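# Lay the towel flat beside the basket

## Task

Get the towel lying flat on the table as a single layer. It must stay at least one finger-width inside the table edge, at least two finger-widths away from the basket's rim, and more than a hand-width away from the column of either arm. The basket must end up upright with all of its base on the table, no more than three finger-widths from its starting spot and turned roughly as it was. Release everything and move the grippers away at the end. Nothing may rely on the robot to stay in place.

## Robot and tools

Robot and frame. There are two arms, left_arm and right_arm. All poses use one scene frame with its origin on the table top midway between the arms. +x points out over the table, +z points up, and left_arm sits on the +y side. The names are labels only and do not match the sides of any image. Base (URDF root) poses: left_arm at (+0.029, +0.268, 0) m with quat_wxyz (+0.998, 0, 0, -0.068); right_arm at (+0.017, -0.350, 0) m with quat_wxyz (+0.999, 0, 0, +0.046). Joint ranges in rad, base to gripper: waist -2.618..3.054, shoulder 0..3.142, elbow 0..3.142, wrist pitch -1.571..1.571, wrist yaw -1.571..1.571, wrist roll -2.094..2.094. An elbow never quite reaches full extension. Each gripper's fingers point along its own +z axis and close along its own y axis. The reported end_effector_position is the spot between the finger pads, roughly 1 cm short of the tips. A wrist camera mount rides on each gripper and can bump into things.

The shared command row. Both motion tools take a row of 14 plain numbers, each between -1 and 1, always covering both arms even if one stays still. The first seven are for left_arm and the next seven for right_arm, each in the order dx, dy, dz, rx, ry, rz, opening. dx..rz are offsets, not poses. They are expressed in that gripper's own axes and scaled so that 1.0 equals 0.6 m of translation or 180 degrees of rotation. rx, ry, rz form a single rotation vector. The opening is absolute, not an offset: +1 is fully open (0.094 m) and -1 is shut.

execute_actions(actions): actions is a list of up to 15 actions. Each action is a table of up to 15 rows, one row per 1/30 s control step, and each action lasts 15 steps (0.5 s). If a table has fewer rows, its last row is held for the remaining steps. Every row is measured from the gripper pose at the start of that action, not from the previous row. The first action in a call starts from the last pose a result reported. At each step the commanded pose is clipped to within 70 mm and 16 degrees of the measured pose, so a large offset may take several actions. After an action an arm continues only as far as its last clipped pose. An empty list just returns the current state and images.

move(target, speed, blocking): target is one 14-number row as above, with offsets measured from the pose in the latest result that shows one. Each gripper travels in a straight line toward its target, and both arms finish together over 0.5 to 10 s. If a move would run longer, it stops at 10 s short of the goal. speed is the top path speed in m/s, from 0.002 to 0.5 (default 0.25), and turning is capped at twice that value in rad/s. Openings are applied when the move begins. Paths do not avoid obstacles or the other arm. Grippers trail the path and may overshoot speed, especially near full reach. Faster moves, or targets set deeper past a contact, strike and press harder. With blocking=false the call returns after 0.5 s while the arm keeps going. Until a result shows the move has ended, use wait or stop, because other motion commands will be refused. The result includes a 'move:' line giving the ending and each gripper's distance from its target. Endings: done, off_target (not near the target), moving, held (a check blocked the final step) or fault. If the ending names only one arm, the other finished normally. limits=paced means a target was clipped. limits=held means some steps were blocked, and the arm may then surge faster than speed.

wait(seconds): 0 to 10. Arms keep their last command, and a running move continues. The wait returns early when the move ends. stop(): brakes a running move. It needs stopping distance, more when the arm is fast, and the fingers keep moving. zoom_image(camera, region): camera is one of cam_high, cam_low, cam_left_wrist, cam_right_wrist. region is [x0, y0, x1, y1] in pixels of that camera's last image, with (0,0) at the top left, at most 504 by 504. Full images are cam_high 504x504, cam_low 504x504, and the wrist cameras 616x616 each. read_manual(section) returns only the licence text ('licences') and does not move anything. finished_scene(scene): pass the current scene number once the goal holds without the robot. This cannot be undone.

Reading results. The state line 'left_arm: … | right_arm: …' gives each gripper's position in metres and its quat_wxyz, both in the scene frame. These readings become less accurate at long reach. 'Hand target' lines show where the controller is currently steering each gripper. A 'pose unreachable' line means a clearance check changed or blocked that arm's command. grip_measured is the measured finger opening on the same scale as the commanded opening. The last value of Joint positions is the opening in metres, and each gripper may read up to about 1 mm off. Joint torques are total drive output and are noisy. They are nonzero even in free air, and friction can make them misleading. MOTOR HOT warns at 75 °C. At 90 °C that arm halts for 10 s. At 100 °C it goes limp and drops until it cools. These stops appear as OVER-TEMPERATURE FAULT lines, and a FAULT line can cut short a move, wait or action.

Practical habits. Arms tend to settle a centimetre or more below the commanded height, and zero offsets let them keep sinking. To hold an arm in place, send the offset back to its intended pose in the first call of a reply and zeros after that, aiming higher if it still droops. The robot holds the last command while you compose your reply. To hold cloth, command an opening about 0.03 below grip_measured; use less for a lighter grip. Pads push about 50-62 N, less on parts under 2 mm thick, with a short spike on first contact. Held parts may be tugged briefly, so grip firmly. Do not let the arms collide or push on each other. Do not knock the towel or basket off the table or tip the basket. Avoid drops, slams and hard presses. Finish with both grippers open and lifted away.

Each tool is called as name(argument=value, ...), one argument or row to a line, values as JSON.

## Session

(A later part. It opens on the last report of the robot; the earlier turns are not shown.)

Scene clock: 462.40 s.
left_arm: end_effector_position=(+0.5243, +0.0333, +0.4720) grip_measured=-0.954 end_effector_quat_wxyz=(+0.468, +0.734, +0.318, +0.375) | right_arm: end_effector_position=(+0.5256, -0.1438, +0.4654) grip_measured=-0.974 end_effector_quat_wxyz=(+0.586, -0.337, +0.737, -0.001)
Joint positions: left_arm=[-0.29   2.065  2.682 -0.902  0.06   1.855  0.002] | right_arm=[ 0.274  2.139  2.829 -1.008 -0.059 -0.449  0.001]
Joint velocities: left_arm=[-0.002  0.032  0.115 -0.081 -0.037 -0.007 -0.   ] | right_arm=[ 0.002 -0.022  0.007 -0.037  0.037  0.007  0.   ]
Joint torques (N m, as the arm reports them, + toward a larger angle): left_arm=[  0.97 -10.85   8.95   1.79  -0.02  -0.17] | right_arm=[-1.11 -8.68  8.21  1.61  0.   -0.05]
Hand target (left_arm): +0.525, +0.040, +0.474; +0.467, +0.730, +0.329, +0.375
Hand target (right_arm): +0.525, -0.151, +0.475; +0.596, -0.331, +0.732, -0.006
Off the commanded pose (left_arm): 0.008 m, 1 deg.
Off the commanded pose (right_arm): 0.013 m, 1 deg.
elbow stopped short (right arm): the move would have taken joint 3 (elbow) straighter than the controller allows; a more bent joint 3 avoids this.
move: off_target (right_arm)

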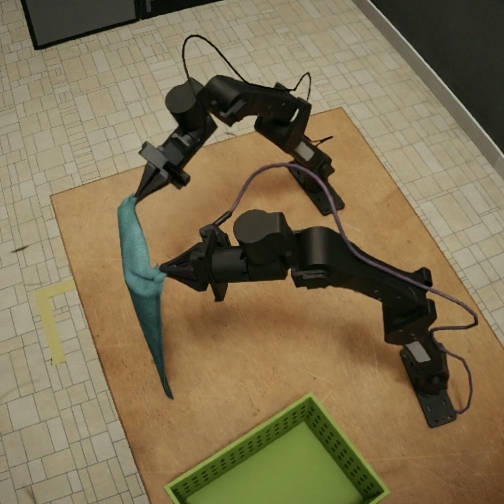

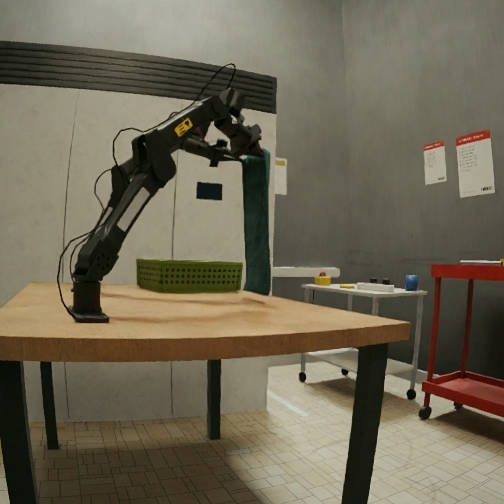

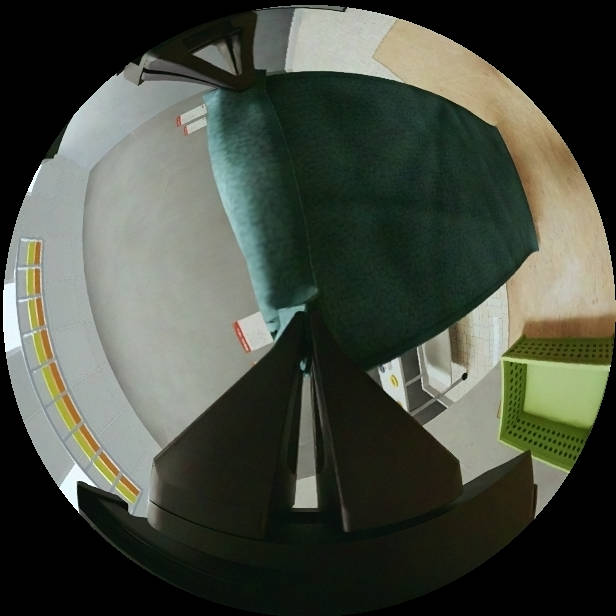

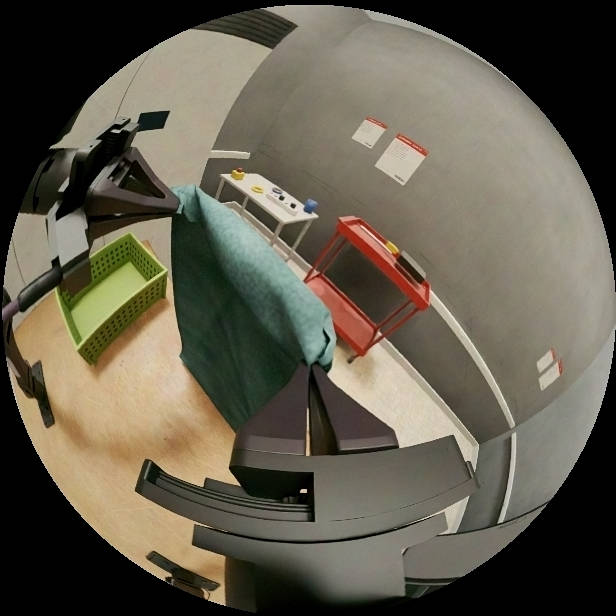

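move(
  target=[-0.0525,-0.0370,-0.0808,0,0,0,-1,0.0195,0.0445,-0.0883,0,0,0,-1],
  speed=0.08,
)

Scene clock: 473.77 s.
left_arm: end_effector_position=(+0.4657, +0.0321, +0.4549) grip_measured=-0.954 end_effector_quat_wxyz=(+0.470, +0.743, +0.306, +0.367) | right_arm: end_effector_position=(+0.4720, -0.1452, +0.4437) grip_measured=-0.974 end_effector_quat_wxyz=(+0.567, -0.350, +0.746, +0.006)
Joint positions: left_arm=[-0.353  1.699  2.078 -0.673  0.028  1.851  0.002] | right_arm=[ 0.317  1.751  2.169 -0.783 -0.039 -0.442  0.001]
Joint velocities: left_arm=[ 0.002  0.012 -0.017 -0.037  0.007 -0.022 -0.001] | right_arm=[-0.002 -0.012 -0.012  0.022 -0.022 -0.007  0.001]
Joint torques (N m, as the arm reports them, + toward a larger angle): left_arm=[ -0.09 -10.61   5.51   2.    -0.3   -0.14] | right_arm=[ 0.39 -9.04  6.12  1.72  0.27  0.11]
Hand target (left_arm): +0.464, +0.038, +0.457; +0.468, +0.735, +0.317, +0.374
Hand target (right_arm): +0.465, -0.150, +0.461; +0.586, -0.336, +0.737, +0.000
Off the commanded pose (left_arm): 0.006 m, 2 deg.
Off the commanded pose (right_arm): 0.019 m, 3 deg.
move: off_target (right_arm)

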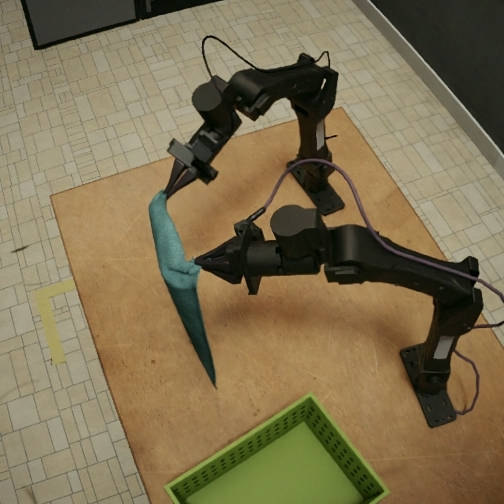

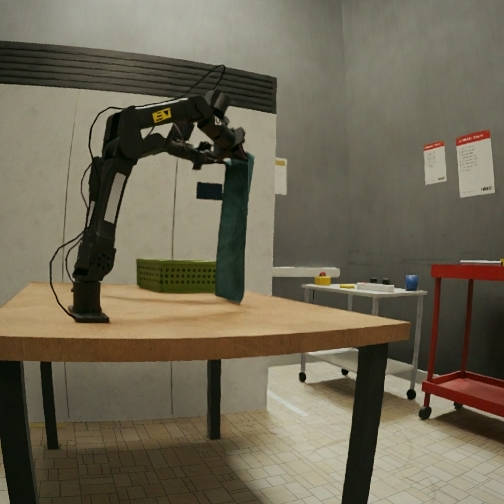

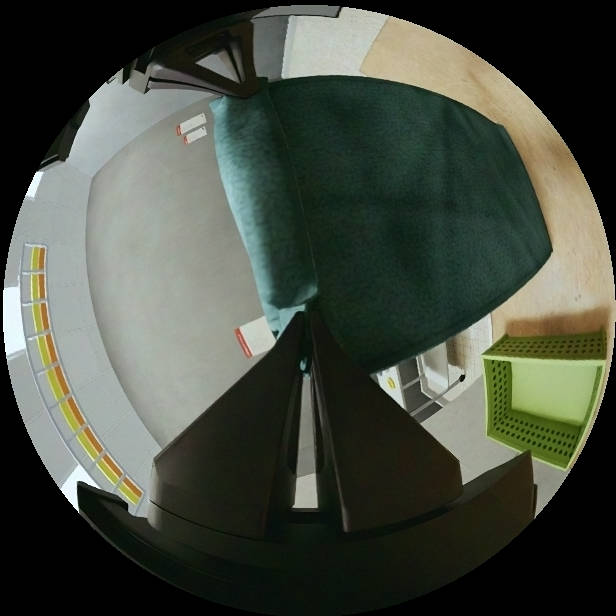

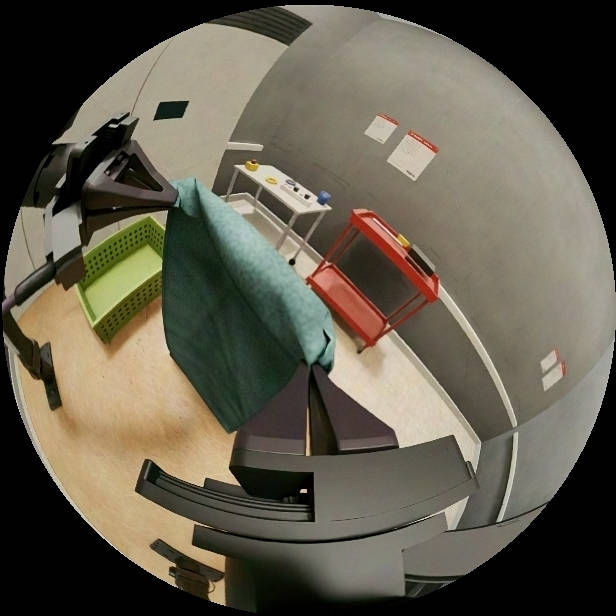

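zoom_image(
  camera="cam_low",
  region=[160, 130, 320, 320],
)

Region (160, 130, 320, 320) of cam_low's 504x504 image, scaled by 2.653, with more detail than that image has; it fills the left 424 columns of this view, and the rest is white.

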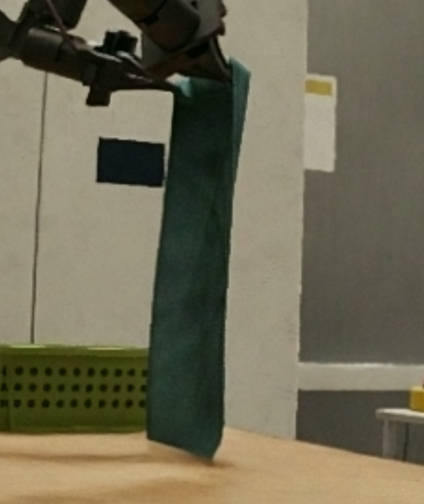

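execute_actions(
  actions=[],
)

zoom_image(
  camera="cam_low",
  region=[160, 130, 320, 320],
)

Scene clock: 479.03 s.
left_arm: end_effector_position=(+0.4660, +0.0322, +0.4558) grip_measured=-0.954 end_effector_quat_wxyz=(+0.471, +0.741, +0.306, +0.368) | right_arm: end_effector_position=(+0.4726, -0.1452, +0.4450) grip_measured=-0.974 end_effector_quat_wxyz=(+0.569, -0.349, +0.745, +0.006)
Joint positions: left_arm=[-0.353  1.699  2.078 -0.67   0.027  1.851  0.002] | right_arm=[ 0.317  1.751  2.169 -0.777 -0.038 -0.442  0.001]
Joint velocities: left_arm=[-0.022 -0.002  0.002 -0.037 -0.066  0.007 -0.   ] | right_arm=[-0.007  0.012 -0.027 -0.007  0.022 -0.007  0.   ]
Joint torques (N m, as the arm reports them, + toward a larger angle): left_arm=[  0.02 -10.53   5.53   2.02  -0.33  -0.16] | right_arm=[ 0.39 -9.29  6.08  1.77  0.2   0.09]
Hand target (left_arm): +0.464, +0.038, +0.457; +0.468, +0.735, +0.317, +0.374
Hand target (right_arm): +0.465, -0.150, +0.461; +0.586, -0.336, +0.737, -0.000
Off the commanded pose (left_arm): 0.006 m, 2 deg.
Off the commanded pose (right_arm): 0.018 m, 3 deg.

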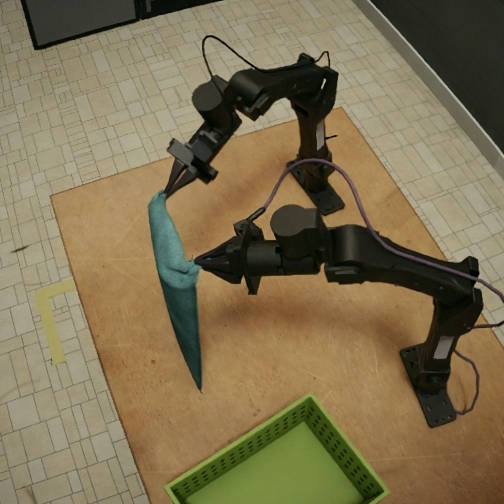

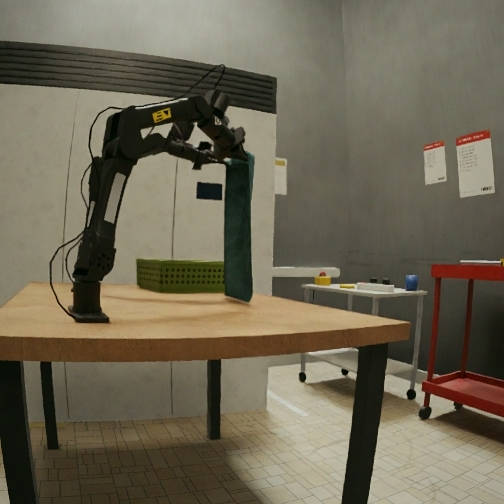

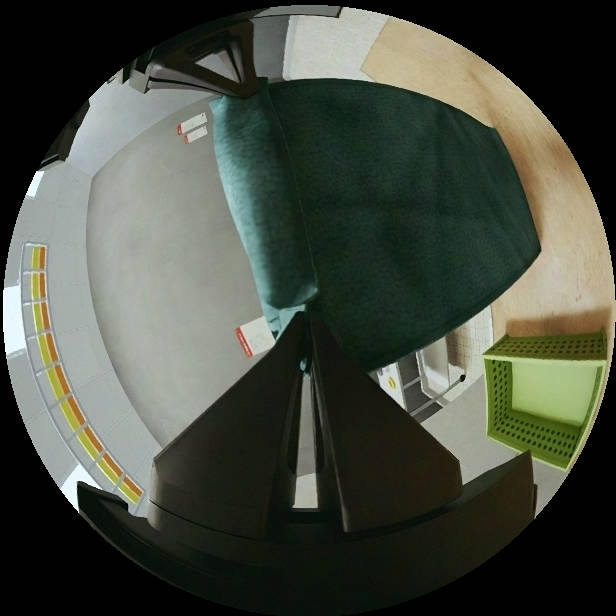

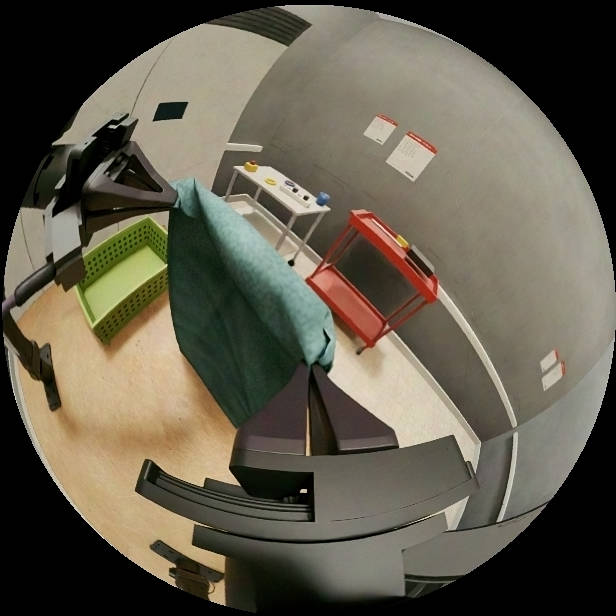

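Region (160, 130, 320, 320) of cam_low's 504x504 image, scaled by 2.653, with more detail than that image has; it fills the left 424 columns of this view, and the rest is white.

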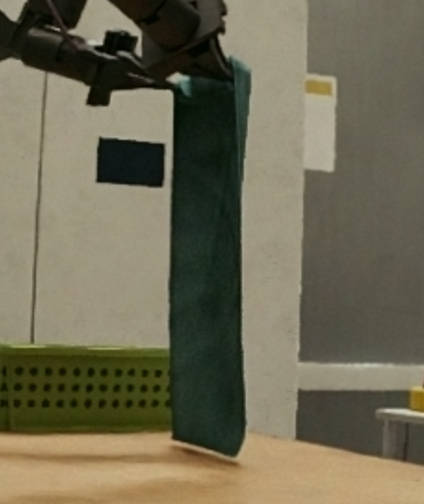

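move(
  target=[0.061,0.026,0.0752,0,0,0,-1,-0.0353,-0.0657,0.0582,0,0,0,-1],
  speed=0.08,
)

Scene clock: 492.37 s.
left_arm: end_effector_position=(+0.5239, +0.0294, +0.4640) grip_measured=-0.954 end_effector_quat_wxyz=(+0.473, +0.741, +0.306, +0.366) | right_arm: end_effector_position=(+0.5257, -0.1430, +0.4559) grip_measured=-0.974 end_effector_quat_wxyz=(+0.574, -0.348, +0.741, +0.009)
Joint positions: left_arm=[-0.285  2.016  2.561 -0.835  0.097  1.866  0.002] | right_arm=[ 0.264  2.147  2.829 -1.032 -0.093 -0.458  0.001]
Joint velocities: left_arm=[-0.022  0.002 -0.002  0.022  0.037  0.022 -0.001] | right_arm=[ 0.012  0.012 -0.017 -0.037  0.081 -0.022 -0.   ]
Joint torques (N m, as the arm reports them, + toward a larger angle): left_arm=[  0.75 -10.63   9.49   1.75   0.06   0.1 ] | right_arm=[-0.92 -8.82  8.07  1.58 -0.02 -0.05]
Hand target (left_arm): +0.525, +0.034, +0.466; +0.471, +0.741, +0.306, +0.368
Hand target (right_arm): +0.525, -0.150, +0.465; +0.584, -0.344, +0.736, +0.005
Off the commanded pose (left_arm): 0.006 m, 0 deg.
Off the commanded pose (right_arm): 0.012 m, 1 deg.
elbow stopped short (right arm): the move would have taken joint 3 (elbow) straighter than the controller allows; a more bent joint 3 avoids this.
move: off_target (right_arm)

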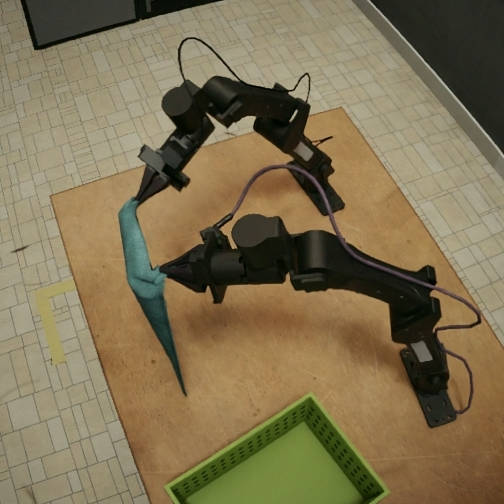

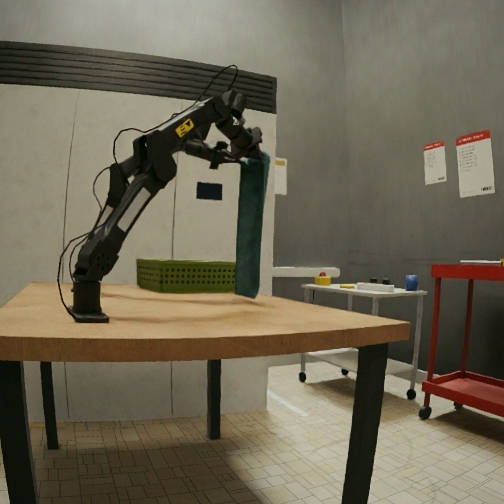

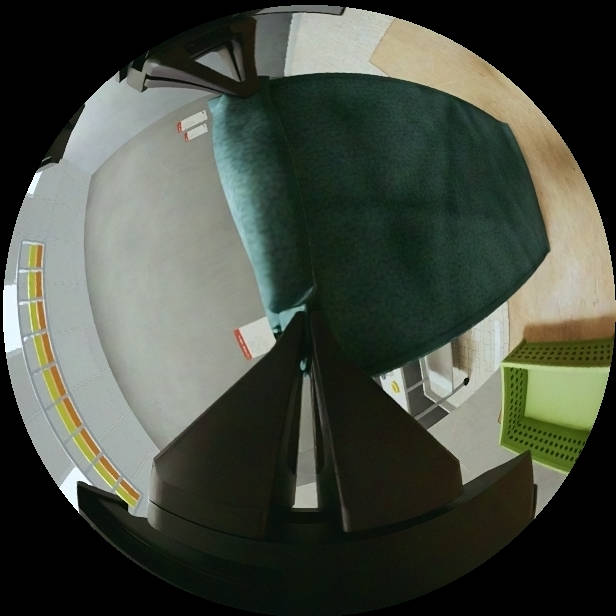

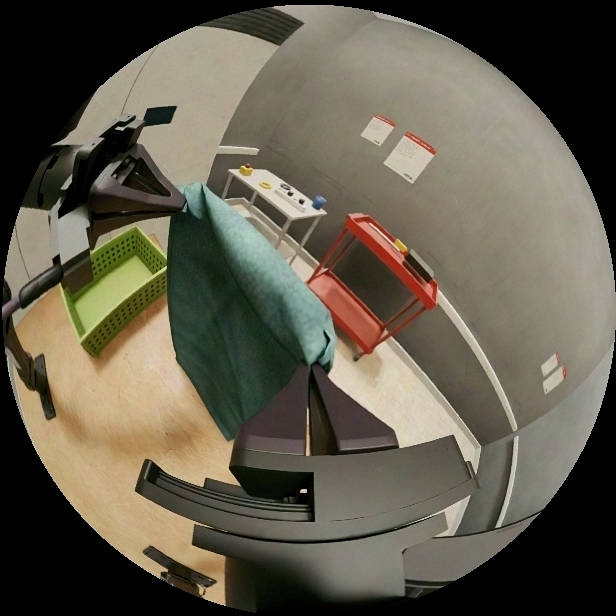

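move(
  target=[-0.101,-0.1005,-0.1293,0.05,-0.035,0.028,-1,0.0818,0.102,-0.1357,-0.025,0.055,0.001,-1],
  speed=0.15,
)

zoom_image(
  camera="cam_low",
  region=[140, 130, 320, 320],
)

Scene clock: 501.53 s.
left_arm: end_effector_position=(+0.4230, +0.0348, +0.4186) grip_measured=-0.954 end_effector_quat_wxyz=(+0.423, +0.805, +0.269, +0.316) | right_arm: end_effector_position=(+0.4251, -0.1492, +0.4065) grip_measured=-0.974 end_effector_quat_wxyz=(+0.480, -0.380, +0.791, +0.019)
Joint positions: left_arm=[-0.364  1.611  1.989 -0.839  0.097  1.937  0.002] | right_arm=[ 0.349  1.685  2.13  -1.014 -0.04  -0.433  0.001]
Joint velocities: left_arm=[-0.022 -0.007  0.002  0.007  0.081  0.022 -0.   ] | right_arm=[-0.007 -0.012 -0.002  0.007 -0.066  0.007 -0.   ]
Joint torques (N m, as the arm reports them, + toward a larger angle): left_arm=[ 0.05 -9.4   5.4   1.76 -0.16  0.08] | right_arm=[ 0.26 -8.42  5.6   1.52  0.2   0.11]
Hand target (left_arm): +0.420, +0.041, +0.415; +0.413, +0.808, +0.273, +0.320
Hand target (right_arm): +0.420, -0.156, +0.418; +0.493, -0.369, +0.788, +0.010
Off the commanded pose (left_arm): 0.007 m, 1 deg.
Off the commanded pose (right_arm): 0.014 m, 2 deg.
move: off_target (right_arm)

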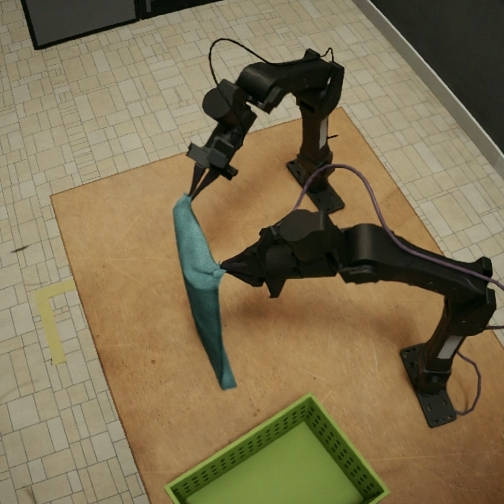

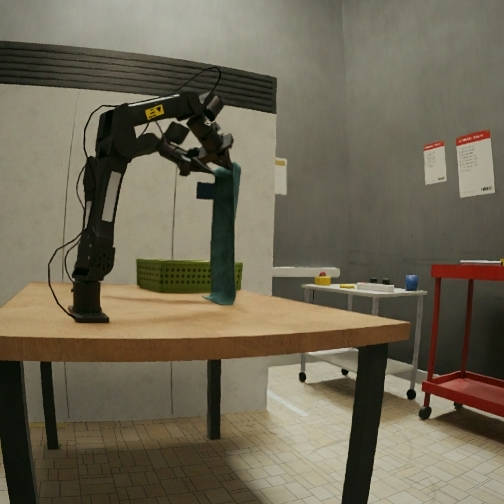

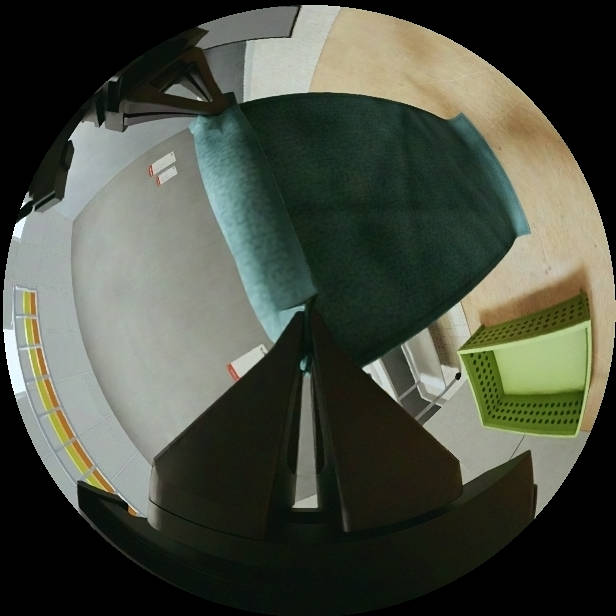

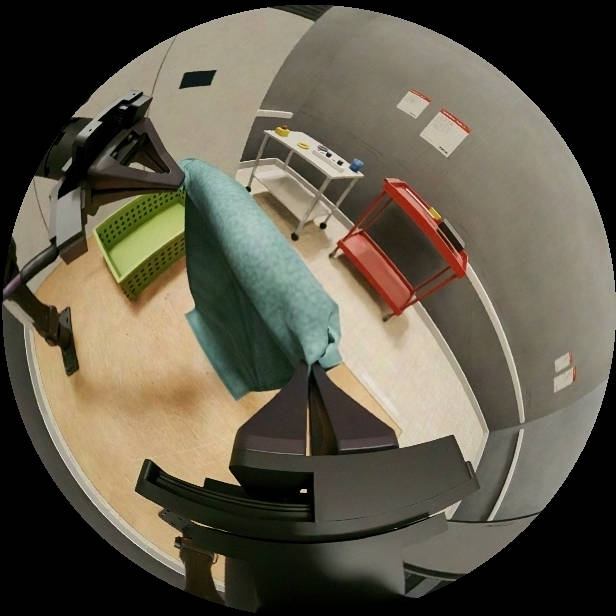

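Region (140, 130, 320, 320) of cam_low's 504x504 image, scaled by 2.653, with more detail than that image has; it fills the left 477 columns of this view, and the rest is white.

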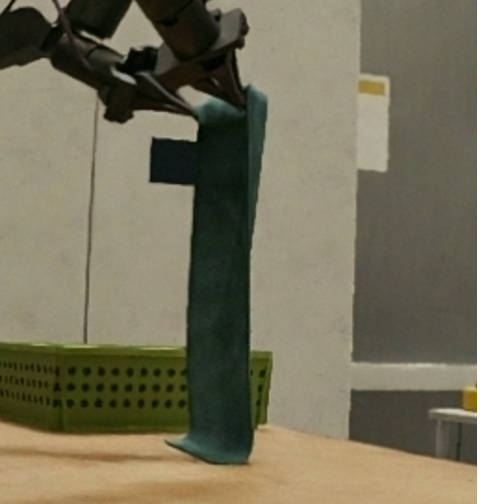

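move(
  target=[0.139,0.0907,0.0863,-0.06,0.04,-0.03,-1,-0.117,-0.138,0.0632,0.03,-0.065,-0.001,-1],
  speed=0.1,
)

Scene clock: 538.10 s.
left_arm: end_effector_position=(+0.5226, +0.0338, +0.4563) grip_measured=-0.954 end_effector_quat_wxyz=(+0.488, +0.735, +0.297, +0.365) | right_arm: end_effector_position=(+0.5222, -0.1440, +0.4581) grip_measured=-0.974 end_effector_quat_wxyz=(+0.574, -0.357, +0.737, +0.024)
Joint positions: left_arm=[-0.264  1.908  2.319 -0.674  0.141  1.867  0.002] | right_arm=[ 0.248  2.14   2.829 -1.04  -0.144 -0.462  0.001]
Joint velocities: left_arm=[ 0.002 -0.017 -0.012 -0.007  0.037 -0.095  0.   ] | right_arm=[-0.017  0.002 -0.007 -0.022  0.051  0.037 -0.   ]
Joint torques (N m, as the arm reports them, + toward a larger angle): left_arm=[  0.87 -10.52  10.12   1.89   0.02  -0.14] | right_arm=[-1.04 -8.68  8.    1.62 -0.03 -0.04]
Hand target (left_arm): +0.525, +0.039, +0.465; +0.494, +0.726, +0.303, +0.369
Hand target (right_arm): +0.522, -0.152, +0.467; +0.584, -0.351, +0.732, +0.018
Off the commanded pose (left_arm): 0.011 m, 1 deg.
Off the commanded pose (right_arm): 0.013 m, 1 deg.
elbow stopped short (right arm): the move would have taken joint 3 (elbow) straighter than the controller allows; a more bent joint 3 avoids this.
move: off_target (left_arm, right_arm)

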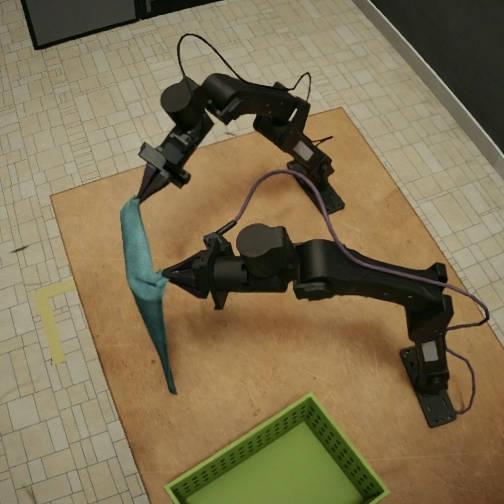

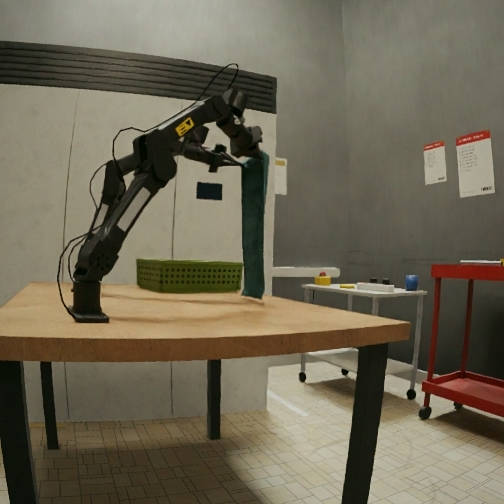

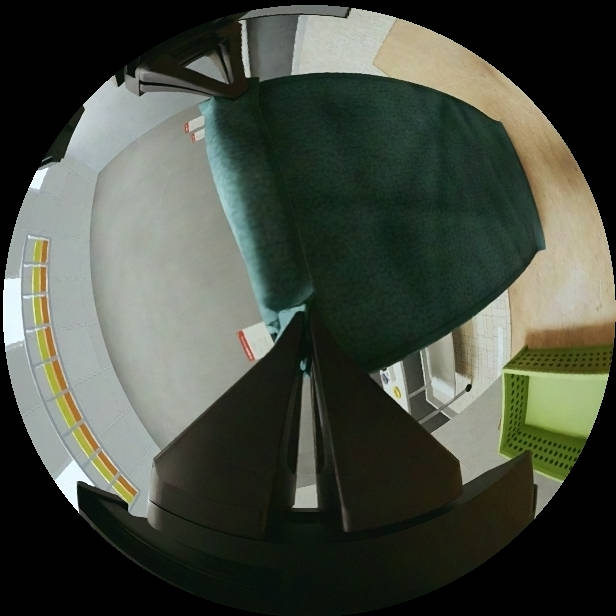

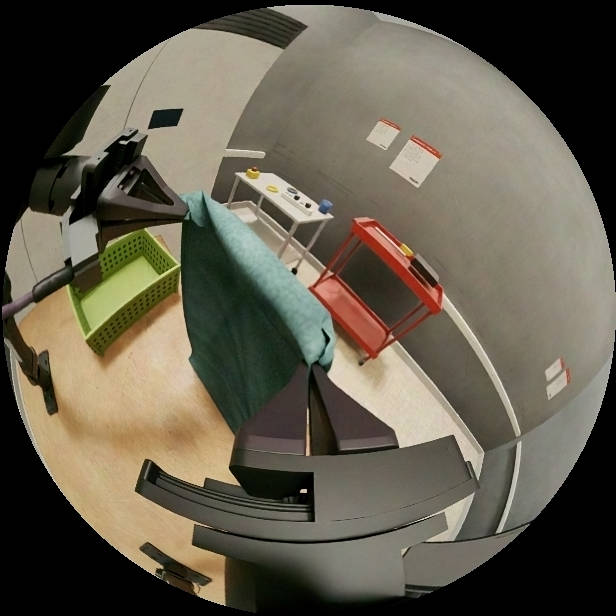

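move(
  target=[-0.3025,-0.3538,-0.271,0.134,-0.095,0.076,-1,0.3238,0.3397,-0.2467,-0.068,0.146,0.003,-1],
  speed=0.15,
)

Scene clock: 547.53 s.
left_arm: end_effector_position=(+0.2743, +0.0359, +0.2635) grip_measured=-0.954 end_effector_quat_wxyz=(+0.333, +0.893, +0.186, +0.237) | right_arm: end_effector_position=(+0.2741, -0.1481, +0.2597) grip_measured=-0.974 end_effector_quat_wxyz=(+0.344, -0.414, +0.842, +0.035)
Joint positions: left_arm=[-0.636  1.143  1.184 -0.769 -0.018  1.968  0.002] | right_arm=[ 0.629  1.219  1.312 -0.965  0.105 -0.231  0.001]
Joint velocities: left_arm=[-0.012  0.027 -0.007  0.051 -0.007  0.037 -0.   ] | right_arm=[ 0.002 -0.002 -0.012 -0.051  0.081  0.051 -0.001]
Joint torques (N m, as the arm reports them, + toward a larger angle): left_arm=[-0.27 -5.58  6.18  1.31 -0.36 -0.14] | right_arm=[ 0.6  -5.37  6.67  1.07  0.32  0.04]
Hand target (left_arm): +0.270, +0.046, +0.256; +0.317, +0.896, +0.198, +0.239
Hand target (right_arm): +0.269, -0.156, +0.265; +0.351, -0.408, +0.843, +0.026
Off the commanded pose (left_arm): 0.013 m, 3 deg.
Off the commanded pose (right_arm): 0.009 m, 2 deg.
move: off_target (left_arm)

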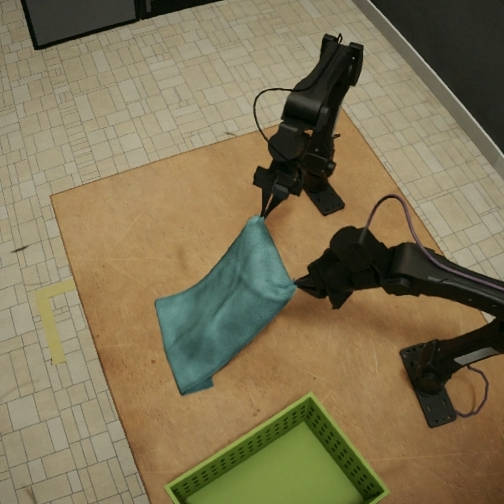

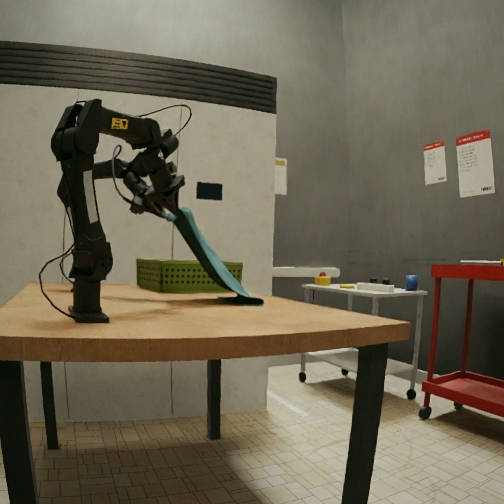

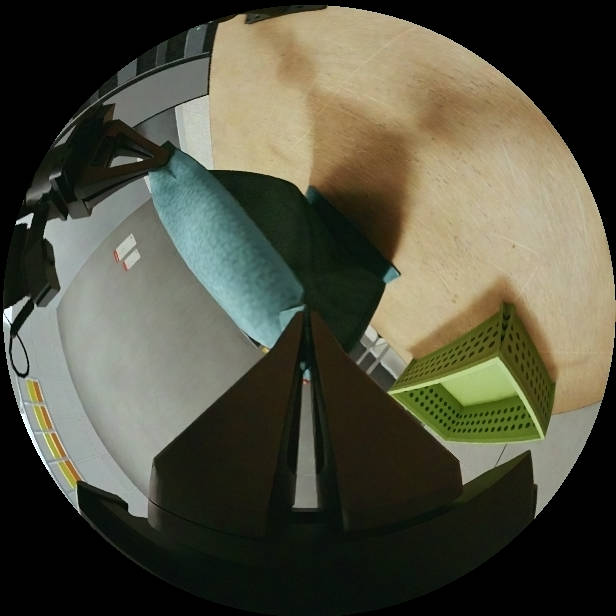

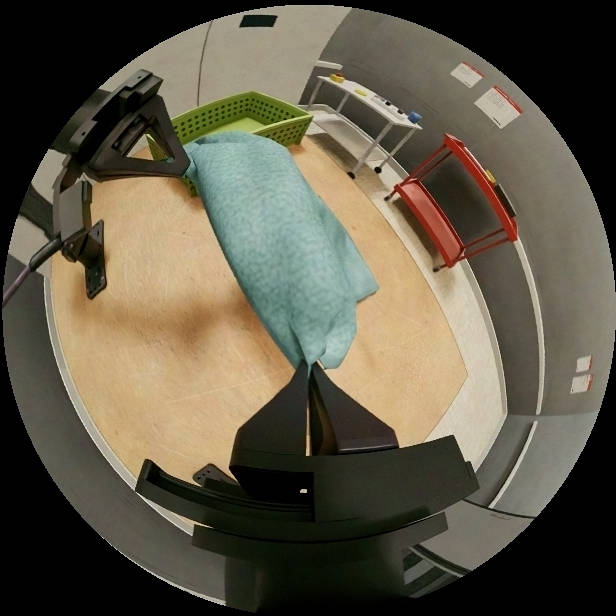

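zoom_image(
  camera="cam_low",
  region=[140, 190, 300, 320],
)

zoom_image(
  camera="cam_high",
  region=[120, 190, 340, 420],
)

Region (140, 190, 300, 320) of cam_low's 504x504 image, scaled by 3.150, with more detail than that image has; it fills the top 410 rows of this view, and the rest is white.

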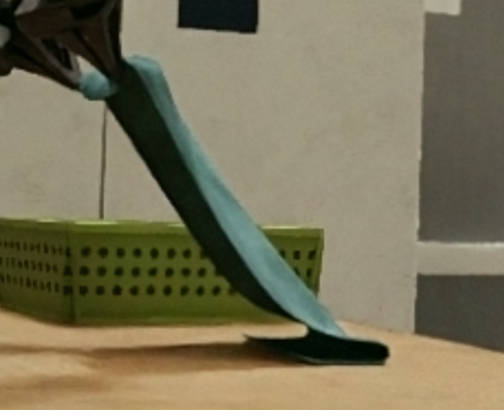

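Region (120, 190, 340, 420) of cam_high's 504x504 image, scaled by 2.191, with more detail than that image has; it fills the left 482 columns of this view, and the rest is white.

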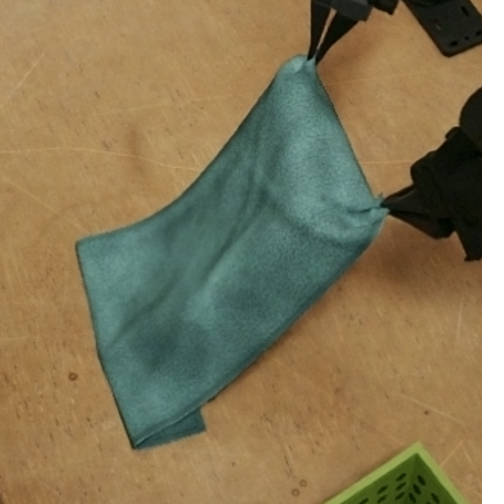

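move(
  target=[0.350,0.2847,-0.079,-0.14,0.10,-0.08,-1,-0.341,-0.3027,-0.1245,0.075,-0.16,-0.003,-1],
  speed=0.15,
)

Scene clock: 584.53 s.
left_arm: end_effector_position=(+0.4472, +0.0364, +0.4629) grip_measured=-0.954 end_effector_quat_wxyz=(+0.508, +0.732, +0.282, +0.356) | right_arm: end_effector_position=(+0.4484, -0.1460, +0.4727) grip_measured=-0.974 end_effector_quat_wxyz=(+0.579, -0.361, +0.730, +0.041)
Joint positions: left_arm=[-0.326  1.595  1.932 -0.571  0.127  1.845  0.002] | right_arm=[ 0.301  1.727  2.249 -0.857 -0.13  -0.434  0.001]
Joint velocities: left_arm=[ 0.007 -0.002  0.007 -0.037  0.081  0.037 -0.001] | right_arm=[-0.012 -0.007  0.027 -0.066  0.051  0.007  0.   ]
Joint torques (N m, as the arm reports them, + toward a larger angle): left_arm=[ 1.05 -7.44 10.43  1.85 -0.11 -0.15] | right_arm=[-1.16 -5.78  9.3   1.67  0.03 -0.06]
Hand target (left_arm): +0.451, +0.044, +0.473; +0.512, +0.721, +0.292, +0.364
Hand target (right_arm): +0.450, -0.153, +0.482; +0.588, -0.355, +0.726, +0.034
Off the commanded pose (left_arm): 0.013 m, 2 deg.
Off the commanded pose (right_arm): 0.013 m, 1 deg.
move: off_target (left_arm, right_arm)

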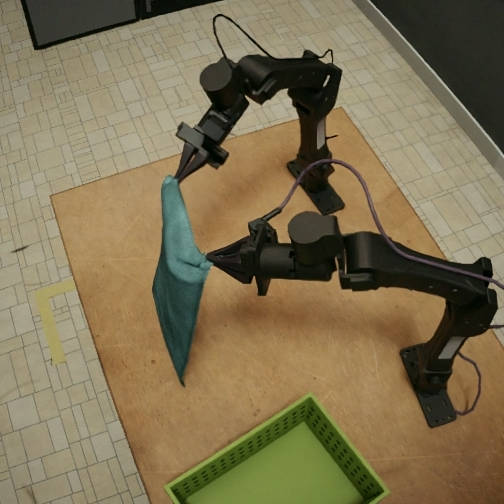

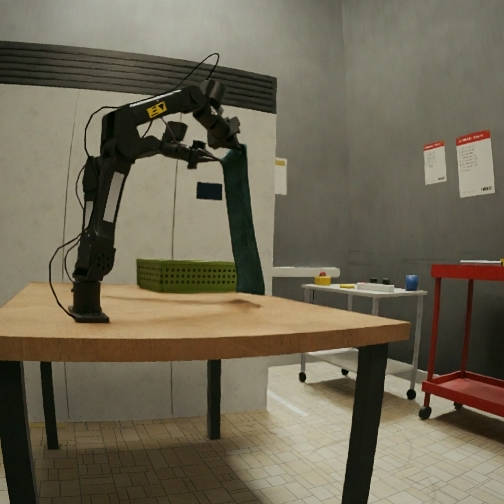

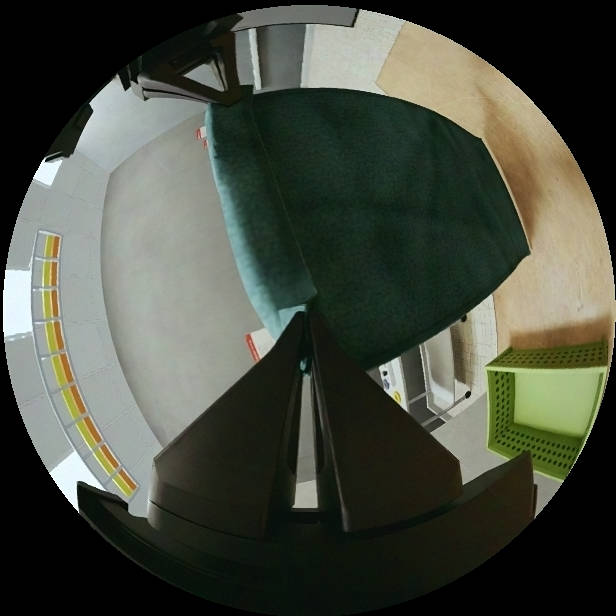

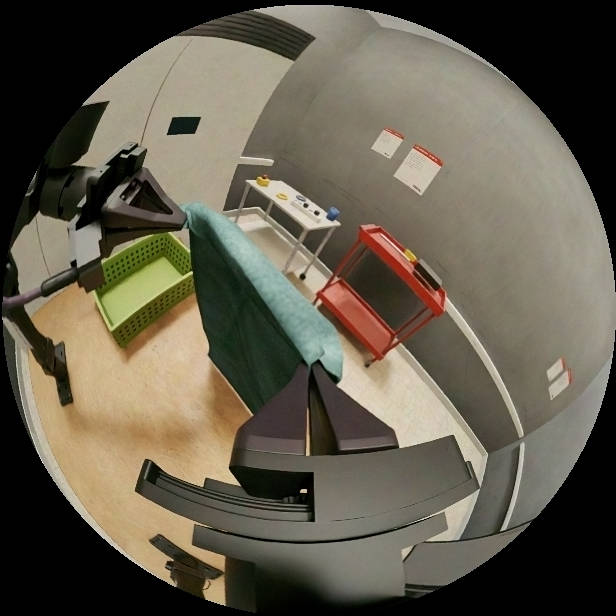

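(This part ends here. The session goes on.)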